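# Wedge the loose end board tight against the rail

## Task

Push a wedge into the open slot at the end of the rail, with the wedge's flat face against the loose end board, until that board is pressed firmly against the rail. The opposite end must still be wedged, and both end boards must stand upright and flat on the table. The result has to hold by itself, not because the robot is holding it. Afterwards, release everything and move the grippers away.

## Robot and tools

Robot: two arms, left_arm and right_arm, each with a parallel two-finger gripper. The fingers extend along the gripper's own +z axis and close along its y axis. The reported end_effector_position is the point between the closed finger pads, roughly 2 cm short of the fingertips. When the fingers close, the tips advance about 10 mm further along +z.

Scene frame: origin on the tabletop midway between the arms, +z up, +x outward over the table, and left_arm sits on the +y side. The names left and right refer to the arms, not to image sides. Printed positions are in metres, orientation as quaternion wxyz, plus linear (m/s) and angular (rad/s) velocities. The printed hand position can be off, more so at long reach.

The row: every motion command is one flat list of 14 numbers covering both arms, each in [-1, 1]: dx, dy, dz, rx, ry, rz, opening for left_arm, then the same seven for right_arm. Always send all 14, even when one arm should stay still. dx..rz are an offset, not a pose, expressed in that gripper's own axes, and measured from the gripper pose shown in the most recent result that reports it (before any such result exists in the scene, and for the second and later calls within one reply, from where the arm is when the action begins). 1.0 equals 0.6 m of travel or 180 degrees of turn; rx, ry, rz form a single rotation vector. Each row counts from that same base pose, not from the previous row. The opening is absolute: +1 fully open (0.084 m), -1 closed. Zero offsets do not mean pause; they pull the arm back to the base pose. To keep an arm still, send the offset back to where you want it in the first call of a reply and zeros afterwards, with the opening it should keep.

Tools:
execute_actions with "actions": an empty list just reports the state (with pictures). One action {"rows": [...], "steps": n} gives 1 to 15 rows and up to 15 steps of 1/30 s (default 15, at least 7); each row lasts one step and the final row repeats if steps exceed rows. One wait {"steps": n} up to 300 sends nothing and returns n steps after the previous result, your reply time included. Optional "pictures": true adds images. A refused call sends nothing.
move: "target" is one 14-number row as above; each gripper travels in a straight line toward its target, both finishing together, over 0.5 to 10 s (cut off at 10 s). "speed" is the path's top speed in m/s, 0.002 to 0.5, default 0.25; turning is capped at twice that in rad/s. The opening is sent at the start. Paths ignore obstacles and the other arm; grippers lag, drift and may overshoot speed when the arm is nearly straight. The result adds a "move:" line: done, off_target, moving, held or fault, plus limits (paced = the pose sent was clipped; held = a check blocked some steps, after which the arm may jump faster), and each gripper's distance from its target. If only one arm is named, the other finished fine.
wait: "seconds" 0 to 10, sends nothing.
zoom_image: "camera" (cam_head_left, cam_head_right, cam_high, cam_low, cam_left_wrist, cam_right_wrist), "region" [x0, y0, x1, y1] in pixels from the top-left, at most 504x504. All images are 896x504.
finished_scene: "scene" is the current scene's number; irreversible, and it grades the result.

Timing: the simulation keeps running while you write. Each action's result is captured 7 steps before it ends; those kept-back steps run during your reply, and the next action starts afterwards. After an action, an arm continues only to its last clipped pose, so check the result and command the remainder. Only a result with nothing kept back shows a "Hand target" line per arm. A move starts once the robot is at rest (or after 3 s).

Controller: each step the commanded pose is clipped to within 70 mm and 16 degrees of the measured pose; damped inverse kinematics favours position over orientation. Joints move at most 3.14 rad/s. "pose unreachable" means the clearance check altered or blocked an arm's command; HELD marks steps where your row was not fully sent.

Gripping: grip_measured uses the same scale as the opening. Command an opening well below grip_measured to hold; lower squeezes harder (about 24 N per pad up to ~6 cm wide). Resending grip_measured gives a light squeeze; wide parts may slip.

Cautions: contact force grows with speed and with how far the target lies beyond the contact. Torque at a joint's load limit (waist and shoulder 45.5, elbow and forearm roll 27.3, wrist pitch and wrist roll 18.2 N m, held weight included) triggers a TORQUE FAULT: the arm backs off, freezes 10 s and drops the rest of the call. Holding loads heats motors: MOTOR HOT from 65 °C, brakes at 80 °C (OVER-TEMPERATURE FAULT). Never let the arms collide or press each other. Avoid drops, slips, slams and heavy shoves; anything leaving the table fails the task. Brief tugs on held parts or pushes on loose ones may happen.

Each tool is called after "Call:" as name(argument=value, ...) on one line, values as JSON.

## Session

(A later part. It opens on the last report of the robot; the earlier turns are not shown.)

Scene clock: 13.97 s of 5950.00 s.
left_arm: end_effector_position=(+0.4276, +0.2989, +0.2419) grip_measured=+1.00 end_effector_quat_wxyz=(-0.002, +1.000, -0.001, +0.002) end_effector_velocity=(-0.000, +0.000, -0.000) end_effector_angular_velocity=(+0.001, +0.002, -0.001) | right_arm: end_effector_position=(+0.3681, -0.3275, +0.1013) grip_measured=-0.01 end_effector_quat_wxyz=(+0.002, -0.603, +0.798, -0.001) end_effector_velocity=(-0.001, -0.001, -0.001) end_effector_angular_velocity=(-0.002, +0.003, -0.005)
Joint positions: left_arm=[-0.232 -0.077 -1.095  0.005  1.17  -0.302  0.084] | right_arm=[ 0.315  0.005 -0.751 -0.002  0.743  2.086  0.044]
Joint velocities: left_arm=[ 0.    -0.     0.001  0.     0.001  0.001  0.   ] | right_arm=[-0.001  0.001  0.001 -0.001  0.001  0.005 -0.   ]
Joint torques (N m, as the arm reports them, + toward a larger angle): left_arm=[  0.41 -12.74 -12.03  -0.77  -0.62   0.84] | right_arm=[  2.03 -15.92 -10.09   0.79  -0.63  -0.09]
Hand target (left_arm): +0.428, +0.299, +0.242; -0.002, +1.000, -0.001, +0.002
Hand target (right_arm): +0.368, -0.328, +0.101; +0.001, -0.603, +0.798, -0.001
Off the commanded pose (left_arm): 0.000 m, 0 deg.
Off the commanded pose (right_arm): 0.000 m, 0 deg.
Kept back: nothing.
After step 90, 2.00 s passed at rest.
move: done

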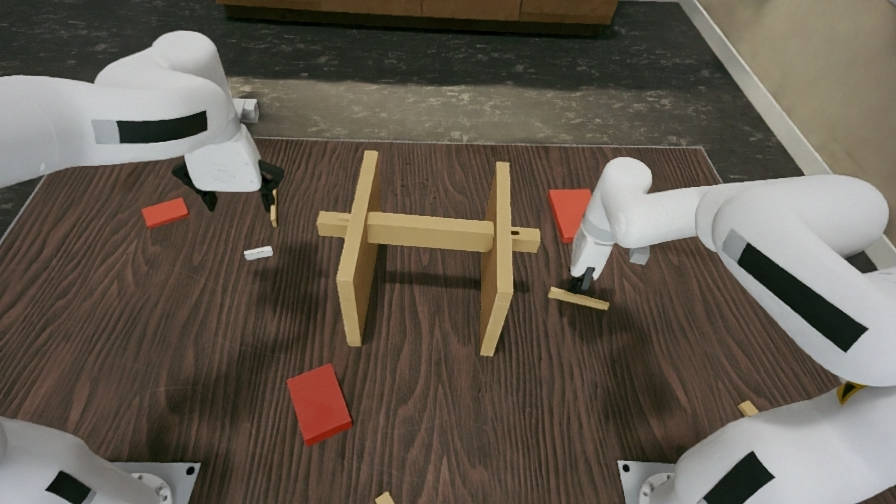

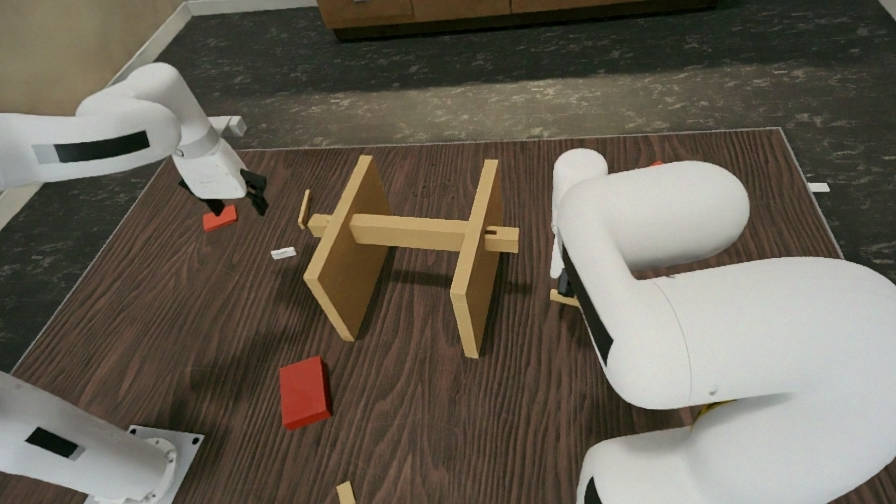

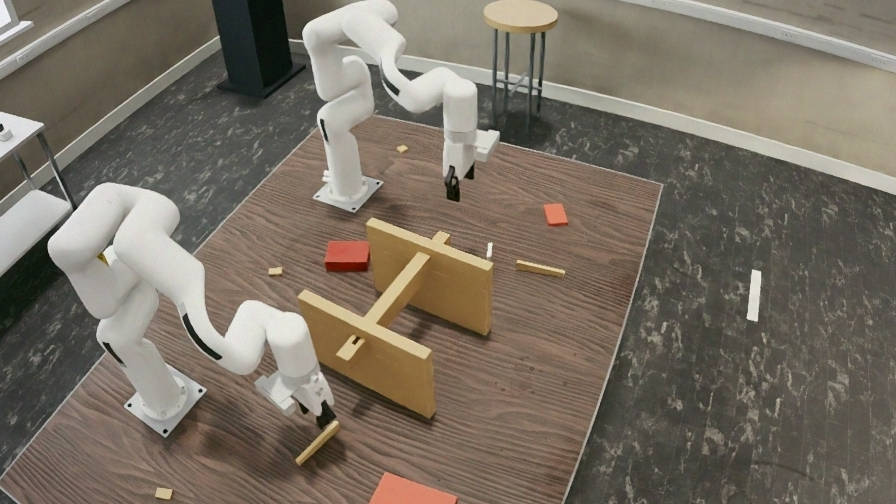

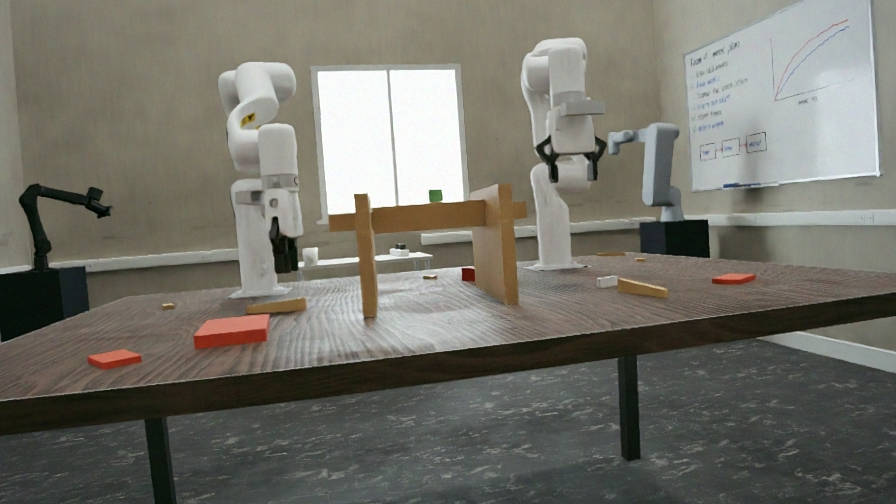

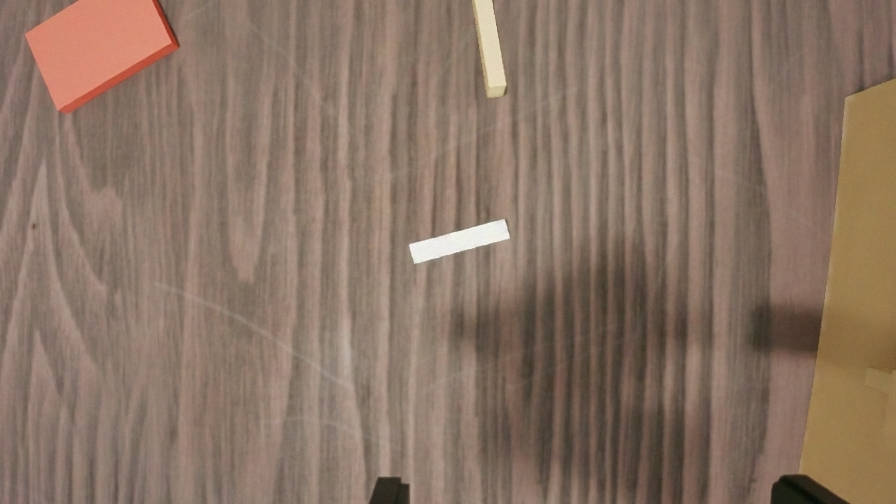

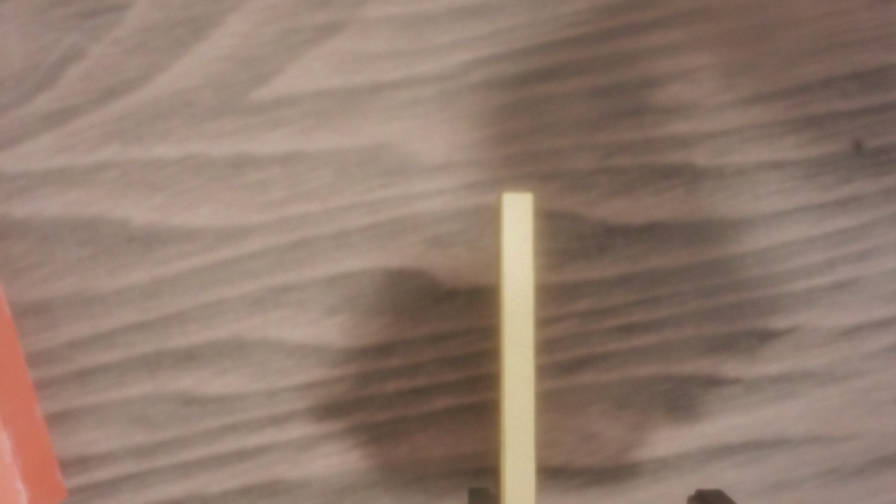

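Call:
move(target=[0,0,0,0,0,0,1,-0.02,-0.016,0.127,0,0,0,0.0], speed=0.15)

Call:
zoom_image(camera="cam_low", region=[230, 240, 350, 325])

Scene clock: 15.37 s of 5950.00 s.
left_arm: end_effector_position=(+0.4276, +0.2989, +0.2419) grip_measured=+1.00 end_effector_quat_wxyz=(-0.002, +1.000, -0.001, +0.002) end_effector_velocity=(-0.001, +0.000, +0.000) end_effector_angular_velocity=(+0.000, +0.001, +0.001) | right_arm: end_effector_position=(+0.3813, -0.3186, +0.0257) grip_measured=-0.01 end_effector_quat_wxyz=(+0.002, -0.603, +0.798, -0.002) end_effector_velocity=(-0.003, -0.000, -0.003) end_effector_angular_velocity=(-0.002, +0.009, +0.001)
Joint positions: left_arm=[-0.232 -0.077 -1.095  0.005  1.17  -0.302  0.084] | right_arm=[ 0.328  0.232 -0.768 -0.003  0.531  2.099  0.044]
Joint velocities: left_arm=[-0.    -0.001  0.001  0.     0.001 -0.001 -0.   ] | right_arm=[ 0.001  0.005  0.004  0.     0.    -0.    -0.   ]
Joint torques (N m, as the arm reports them, + toward a larger angle): left_arm=[ -0.1  -12.85 -11.97  -0.74  -0.77   0.91] | right_arm=[  2.32 -18.08  -8.82   1.01  -0.73  -0.01]
Hand target (left_arm): +0.428, +0.299, +0.242; -0.002, +1.000, -0.001, +0.002
Hand target (right_arm): +0.381, -0.319, +0.025; +0.002, -0.603, +0.798, -0.001
Off the commanded pose (left_arm): 0.000 m, 0 deg.
Off the commanded pose (right_arm): 0.001 m, 0 deg.
Kept back: nothing.
move: done

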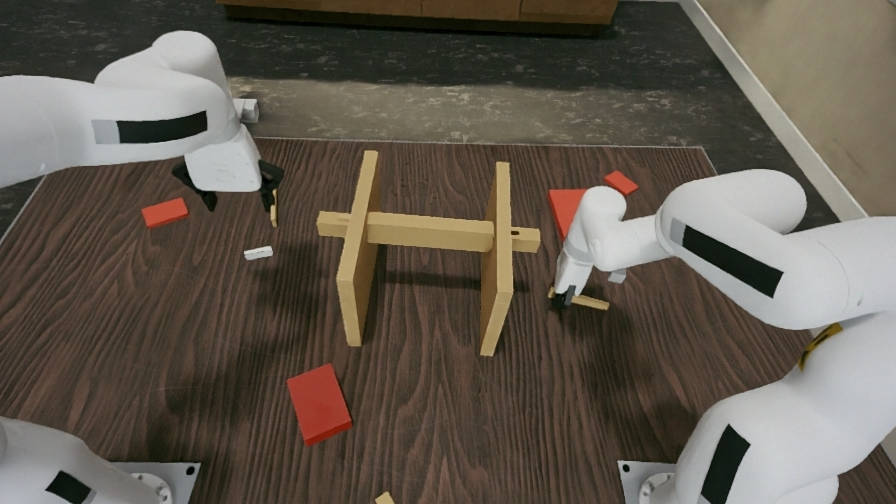

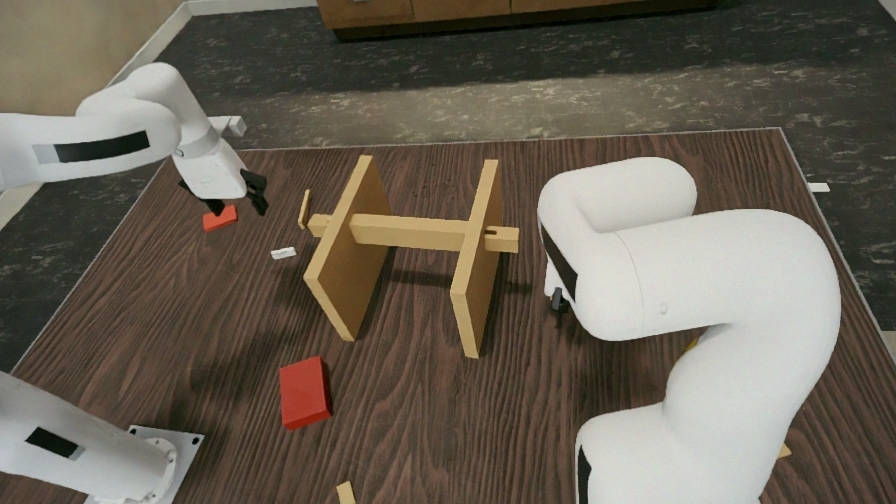

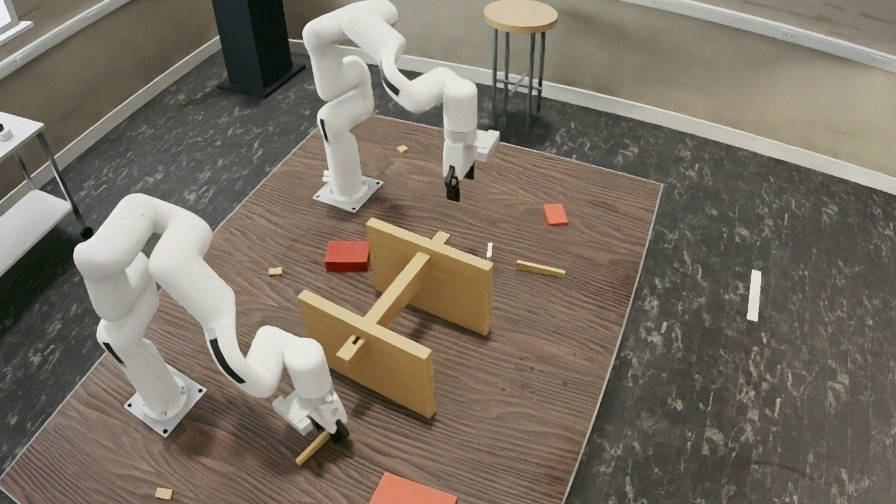

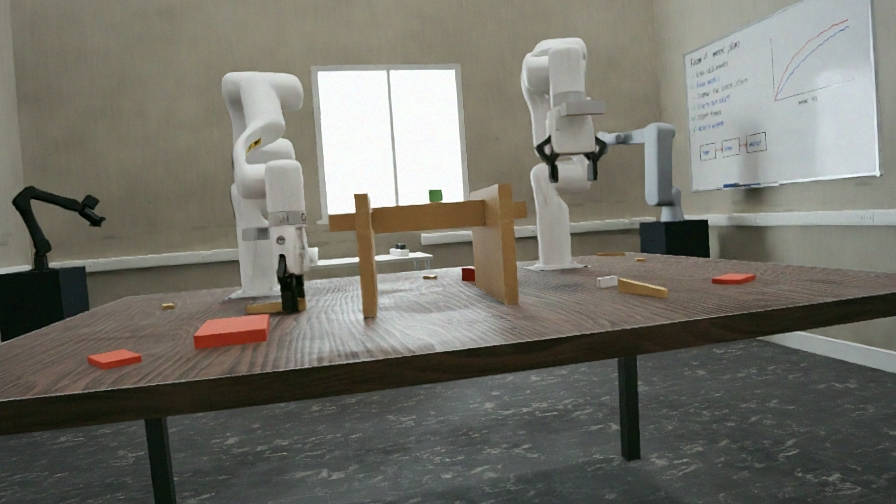

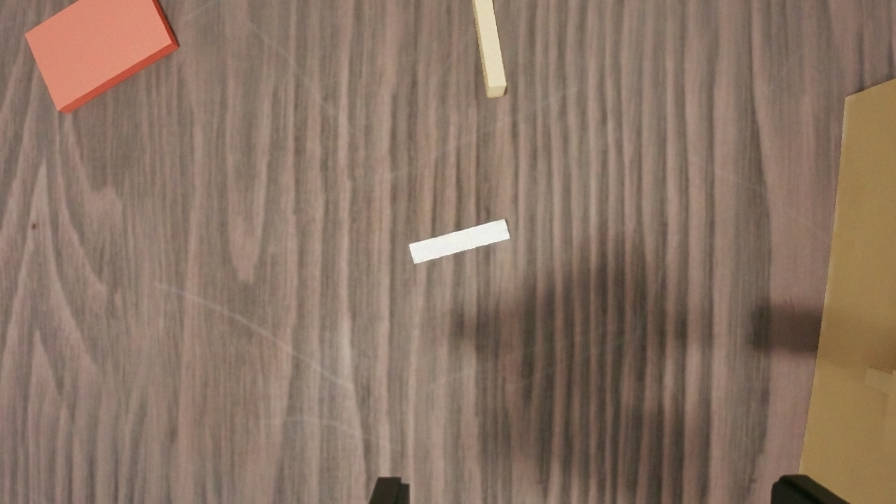

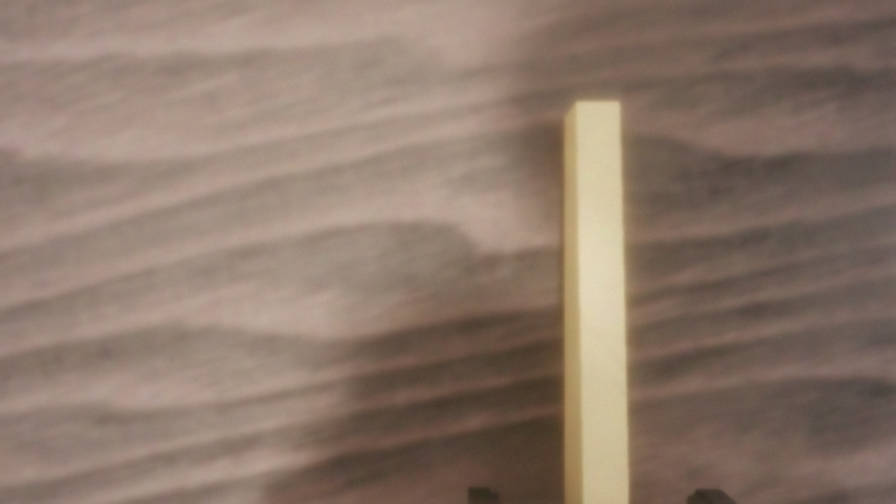

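Region (230, 240, 350, 325) of cam_low's 896x504 image, scaled by 4.200, with more detail than that image has; it fills the top 357 rows of this view, and the rest is white.

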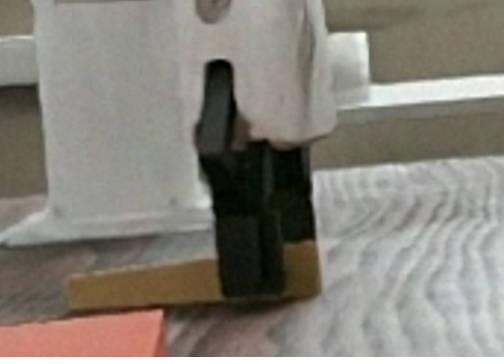

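Call:
move(target=[0,0,0,0,0,0,1,0,0,0,0,0,0,-0.9])

Call:
zoom_image(camera="cam_low", region=[230, 240, 350, 325])

Scene clock: 16.47 s of 5950.00 s.
left_arm: end_effector_position=(+0.4276, +0.2989, +0.2419) grip_measured=+1.00 end_effector_quat_wxyz=(-0.002, +1.000, -0.001, +0.002) end_effector_velocity=(+0.001, -0.000, +0.000) end_effector_angular_velocity=(-0.001, -0.002, -0.000) | right_arm: end_effector_position=(+0.3813, -0.3186, +0.0257) grip_measured=-0.80 end_effector_quat_wxyz=(+0.002, -0.603, +0.798, -0.002) end_effector_velocity=(-0.000, -0.000, -0.000) end_effector_angular_velocity=(+0.000, +0.001, -0.001)
Joint positions: left_arm=[-0.232 -0.077 -1.095  0.005  1.17  -0.302  0.084] | right_arm=[ 0.328  0.232 -0.768 -0.003  0.531  2.099  0.009]
Joint velocities: left_arm=[ 0.     0.002 -0.002 -0.    -0.002  0.001  0.   ] | right_arm=[-0.001 -0.     0.     0.     0.     0.     0.   ]
Joint torques (N m, as the arm reports them, + toward a larger angle): left_arm=[  0.32 -12.49 -11.98  -1.1   -0.88   1.04] | right_arm=[  1.77 -17.79  -8.78   1.02  -0.6    0.11]
Hand target (left_arm): +0.428, +0.299, +0.242; -0.002, +1.000, -0.001, +0.002
Hand target (right_arm): +0.381, -0.319, +0.026; +0.002, -0.603, +0.798, -0.002
Off the commanded pose (left_arm): 0.000 m, 0 deg.
Off the commanded pose (right_arm): 0.000 m, 0 deg.
Kept back: nothing.
move: done

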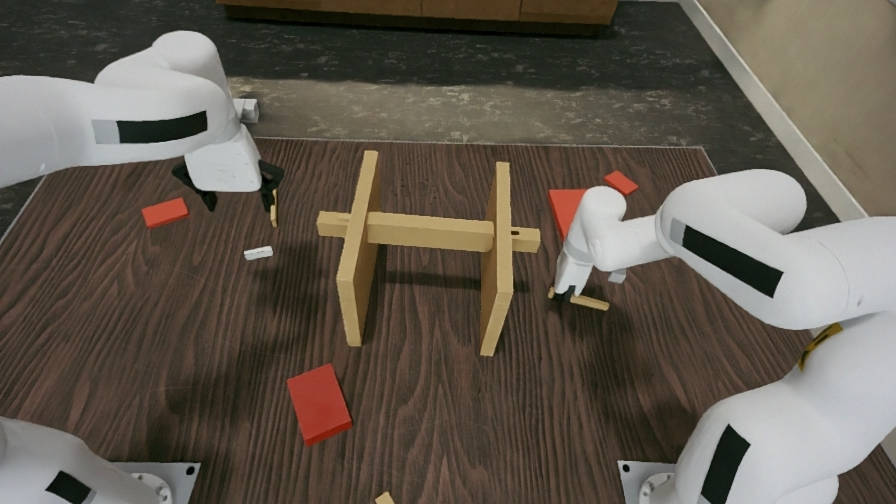

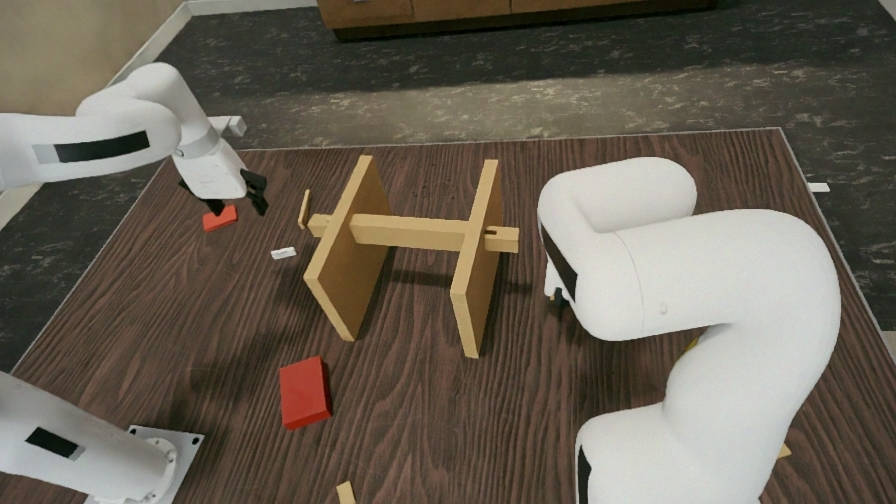

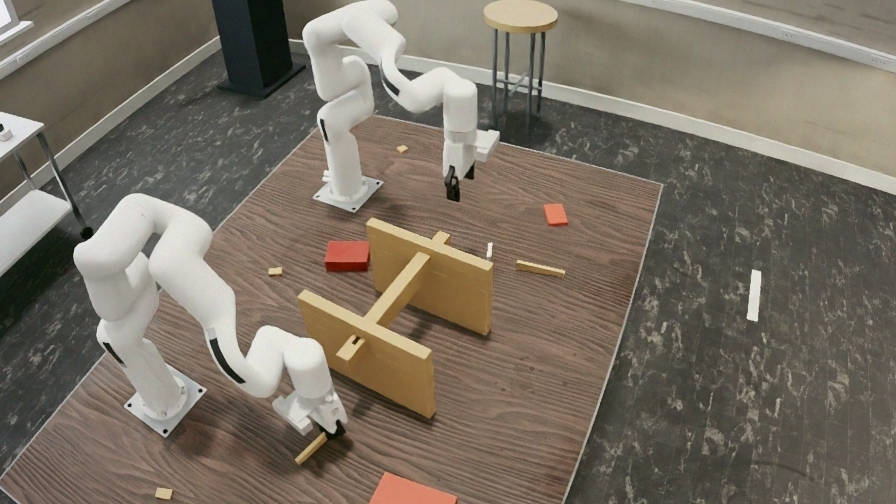

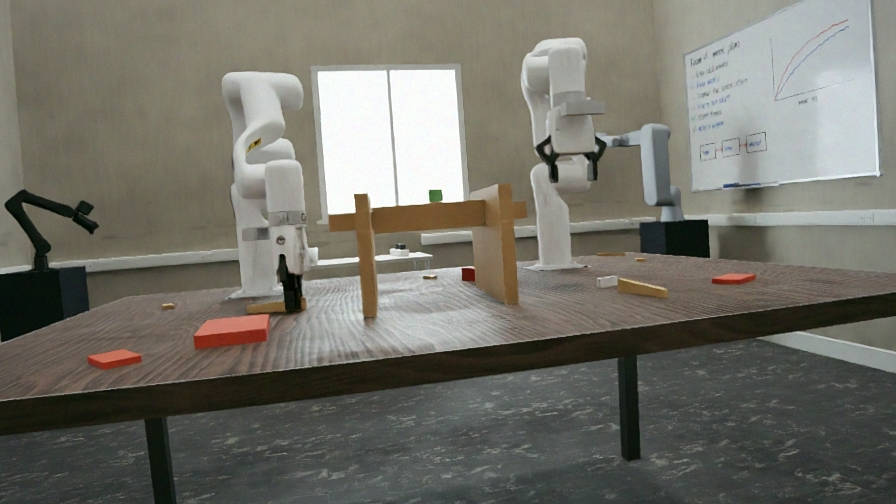

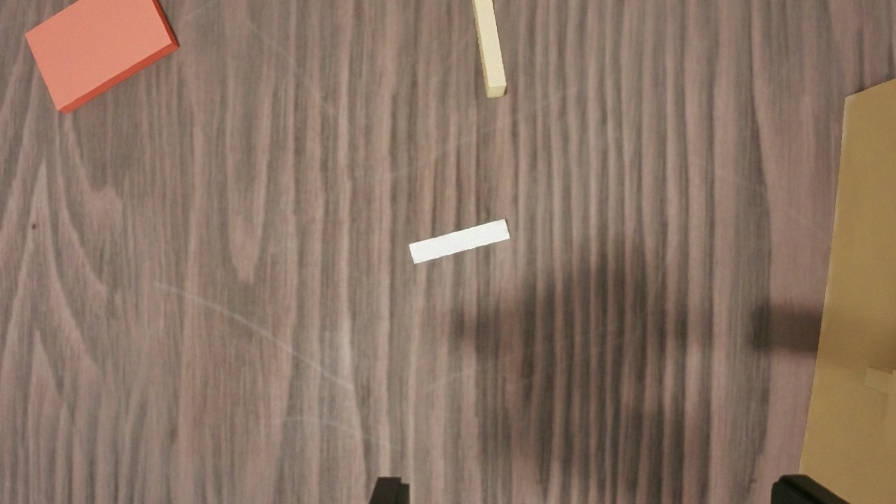

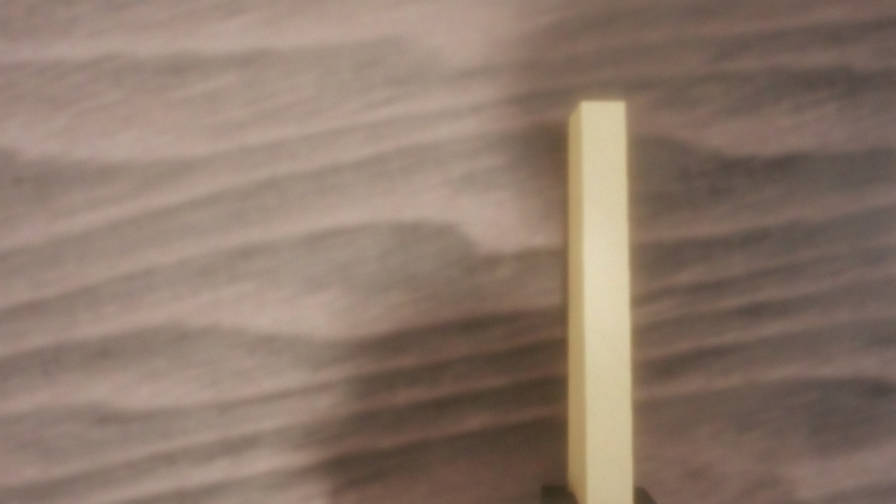

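Region (230, 240, 350, 325) of cam_low's 896x504 image, scaled by 4.200, with more detail than that image has; it fills the top 357 rows of this view, and the rest is white.

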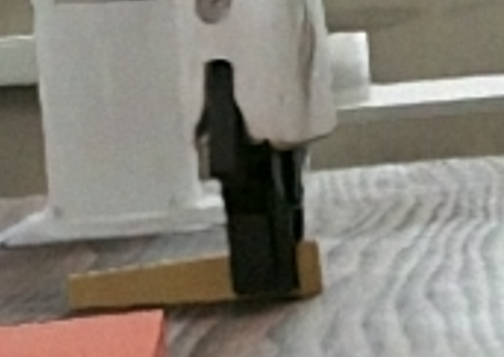

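Call:
execute_actions(actions=[{"rows":[[0,0,0,0,0,0,1,0,0,-0.01,0,0,0,-0.9],[0,0,0,0,0,0,1,0,0,-0.02,0,0,0,-0.9],[0,0,0,0,0,0,1,0,0,-0.033,0,0,0,-0.9]],"steps":10}])

Call:
move(target=[0,0,0,0,0,0,1,0.158,-0.06,0,0,0,-0.588,-0.9], speed=0.4)

Scene clock: 17.37 s of 5950.00 s.
left_arm: end_effector_position=(+0.4276, +0.2989, +0.2419) grip_measured=+1.00 end_effector_quat_wxyz=(-0.002, +1.000, -0.001, +0.002) end_effector_velocity=(-0.000, +0.000, -0.000) end_effector_angular_velocity=(+0.000, +0.001, +0.000) | right_arm: end_effector_position=(+0.3800, -0.3189, +0.0292) grip_measured=-0.80 end_effector_quat_wxyz=(+0.000, -0.603, +0.798, -0.001) end_effector_velocity=(-0.013, -0.003, +0.105) end_effector_angular_velocity=(-0.008, +0.034, -0.001)
Joint positions: left_arm=[-0.232 -0.077 -1.095  0.005  1.17  -0.302  0.084] | right_arm=[ 0.328  0.221 -0.767 -0.002  0.546  2.099  0.009]
Joint velocities: left_arm=[ 0.     0.     0.001 -0.     0.     0.    -0.   ] | right_arm=[-0.    -0.301  0.002  0.002  0.334 -0.001 -0.   ]
Joint torques (N m, as the arm reports them, + toward a larger angle): left_arm=[  0.42 -12.85 -11.9   -0.64  -0.97   0.97] | right_arm=[  2.   -23.09 -10.64   1.19  -0.76  -0.1 ]
Steps of this call (steps 1 to 24: nothing new was sent; steps 25 to 27: the first 3 steps of this action). Readings (end_effector_position):
25: left_arm (+0.4276, +0.2989, +0.2419) | right_arm (+0.3813, -0.3186, +0.0257)
26: left_arm (+0.4276, +0.2989, +0.2419) | right_arm (+0.3807, -0.3187, +0.0266)
27: the state above

Scene clock: 21.23 s of 5950.00 s.
left_arm: end_effector_position=(+0.4276, +0.2989, +0.2419) grip_measured=+1.00 end_effector_quat_wxyz=(-0.002, +1.000, -0.001, +0.002) end_effector_velocity=(-0.001, +0.000, -0.001) end_effector_angular_velocity=(+0.001, +0.002, -0.000) | right_arm: end_effector_position=(+0.3899, -0.4193, +0.0457) grip_measured=-0.80 end_effector_quat_wxyz=(+0.000, +1.000, -0.000, +0.003) end_effector_velocity=(+0.000, -0.001, +0.000) end_effector_angular_velocity=(+0.002, -0.000, +0.004)
Joint positions: left_arm=[-0.232 -0.077 -1.095  0.005  1.17  -0.302  0.084] | right_arm=[ 0.094  0.165 -0.753 -0.     0.582  0.017  0.009]
Joint velocities: left_arm=[ 0.     0.     0.002  0.     0.     0.    -0.   ] | right_arm=[-0.002 -0.    -0.     0.003 -0.    -0.008  0.   ]
Joint torques (N m, as the arm reports them, + toward a larger angle): left_arm=[  0.19 -13.19 -11.94  -0.63  -0.75   0.98] | right_arm=[  1.65 -17.28  -9.15   1.    -0.85  -0.03]
Hand target (left_arm): +0.428, +0.299, +0.242; -0.002, +1.000, -0.001, +0.002
Hand target (right_arm): +0.390, -0.419, +0.046; +0.000, +1.000, -0.000, +0.003
Off your previous action's commanded pose (left_arm): 0.000 m, 0 deg at its last step (step 7 of this call).
Off your previous action's commanded pose (right_arm): 0.001 m, 0 deg at its last step (step 7 of this call).
Off the commanded pose (left_arm): 0.000 m, 0 deg.
Off the commanded pose (right_arm): 0.000 m, 0 deg.
Kept back: nothing.
move: done

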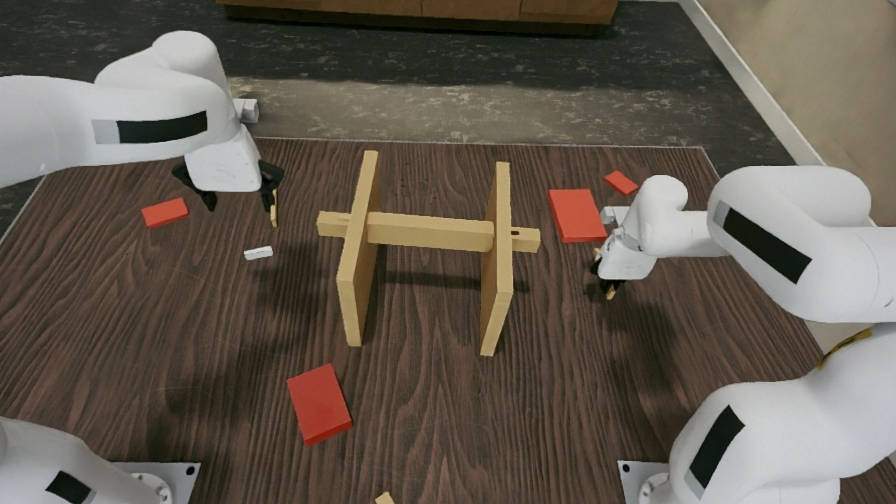

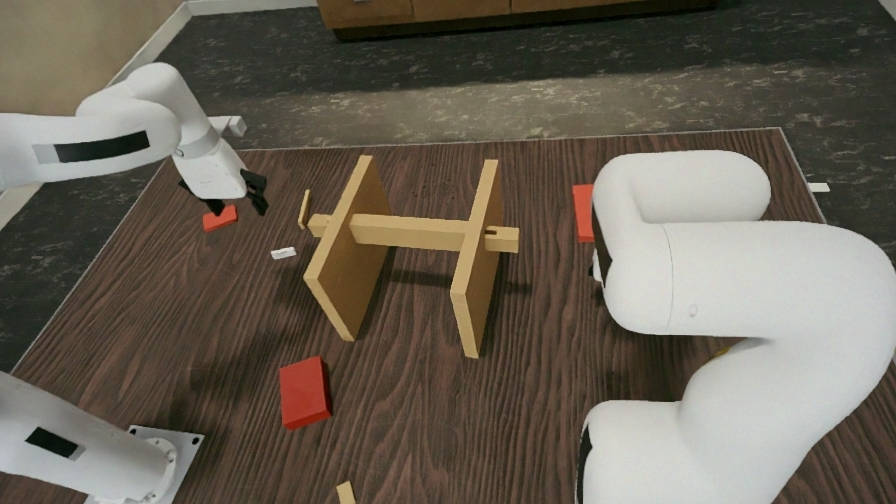

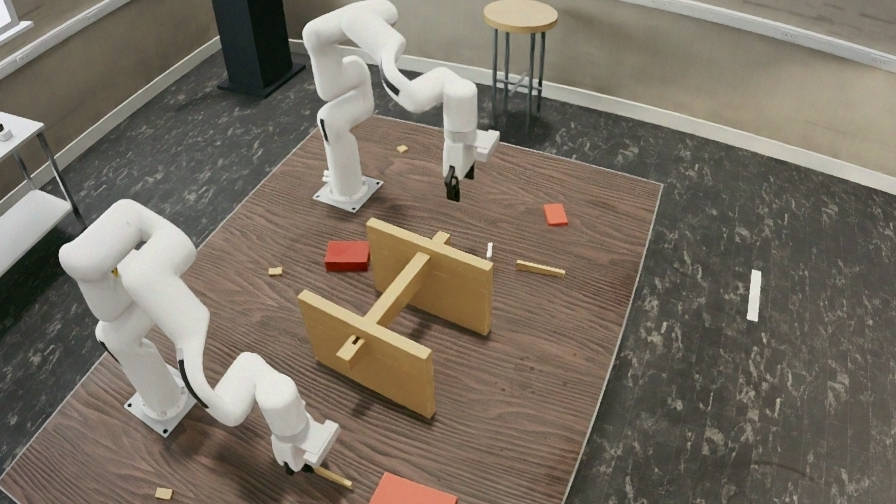

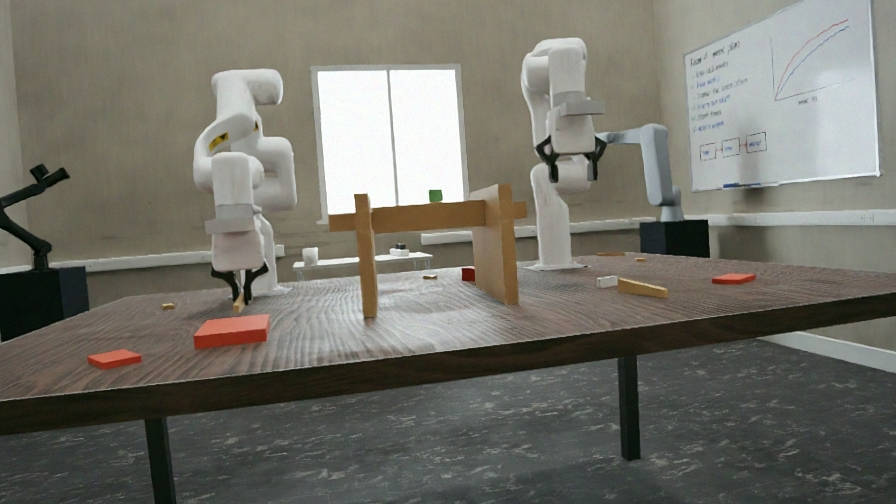

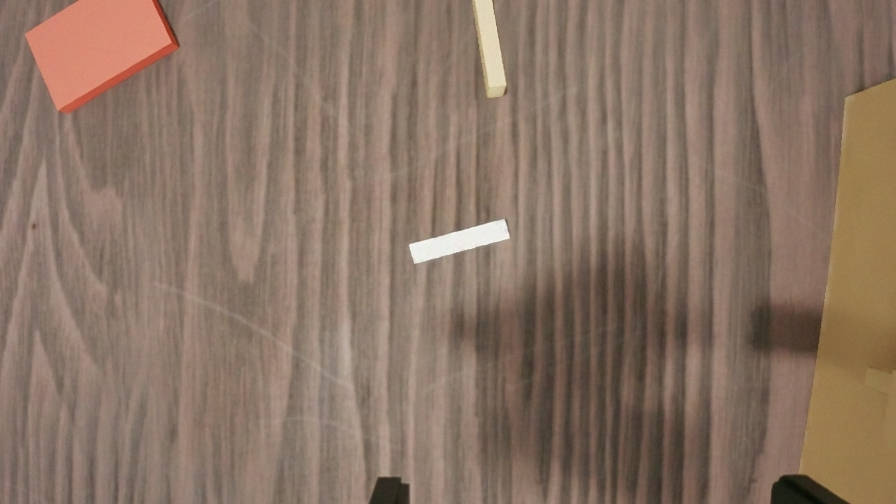

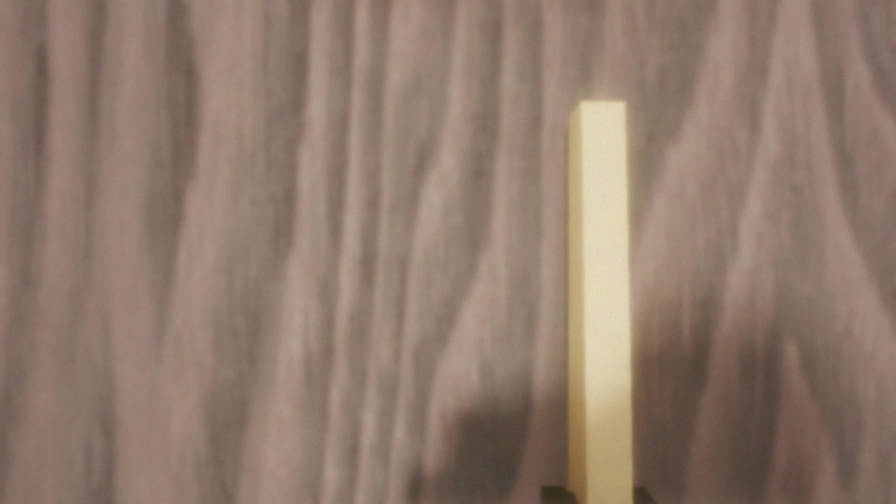

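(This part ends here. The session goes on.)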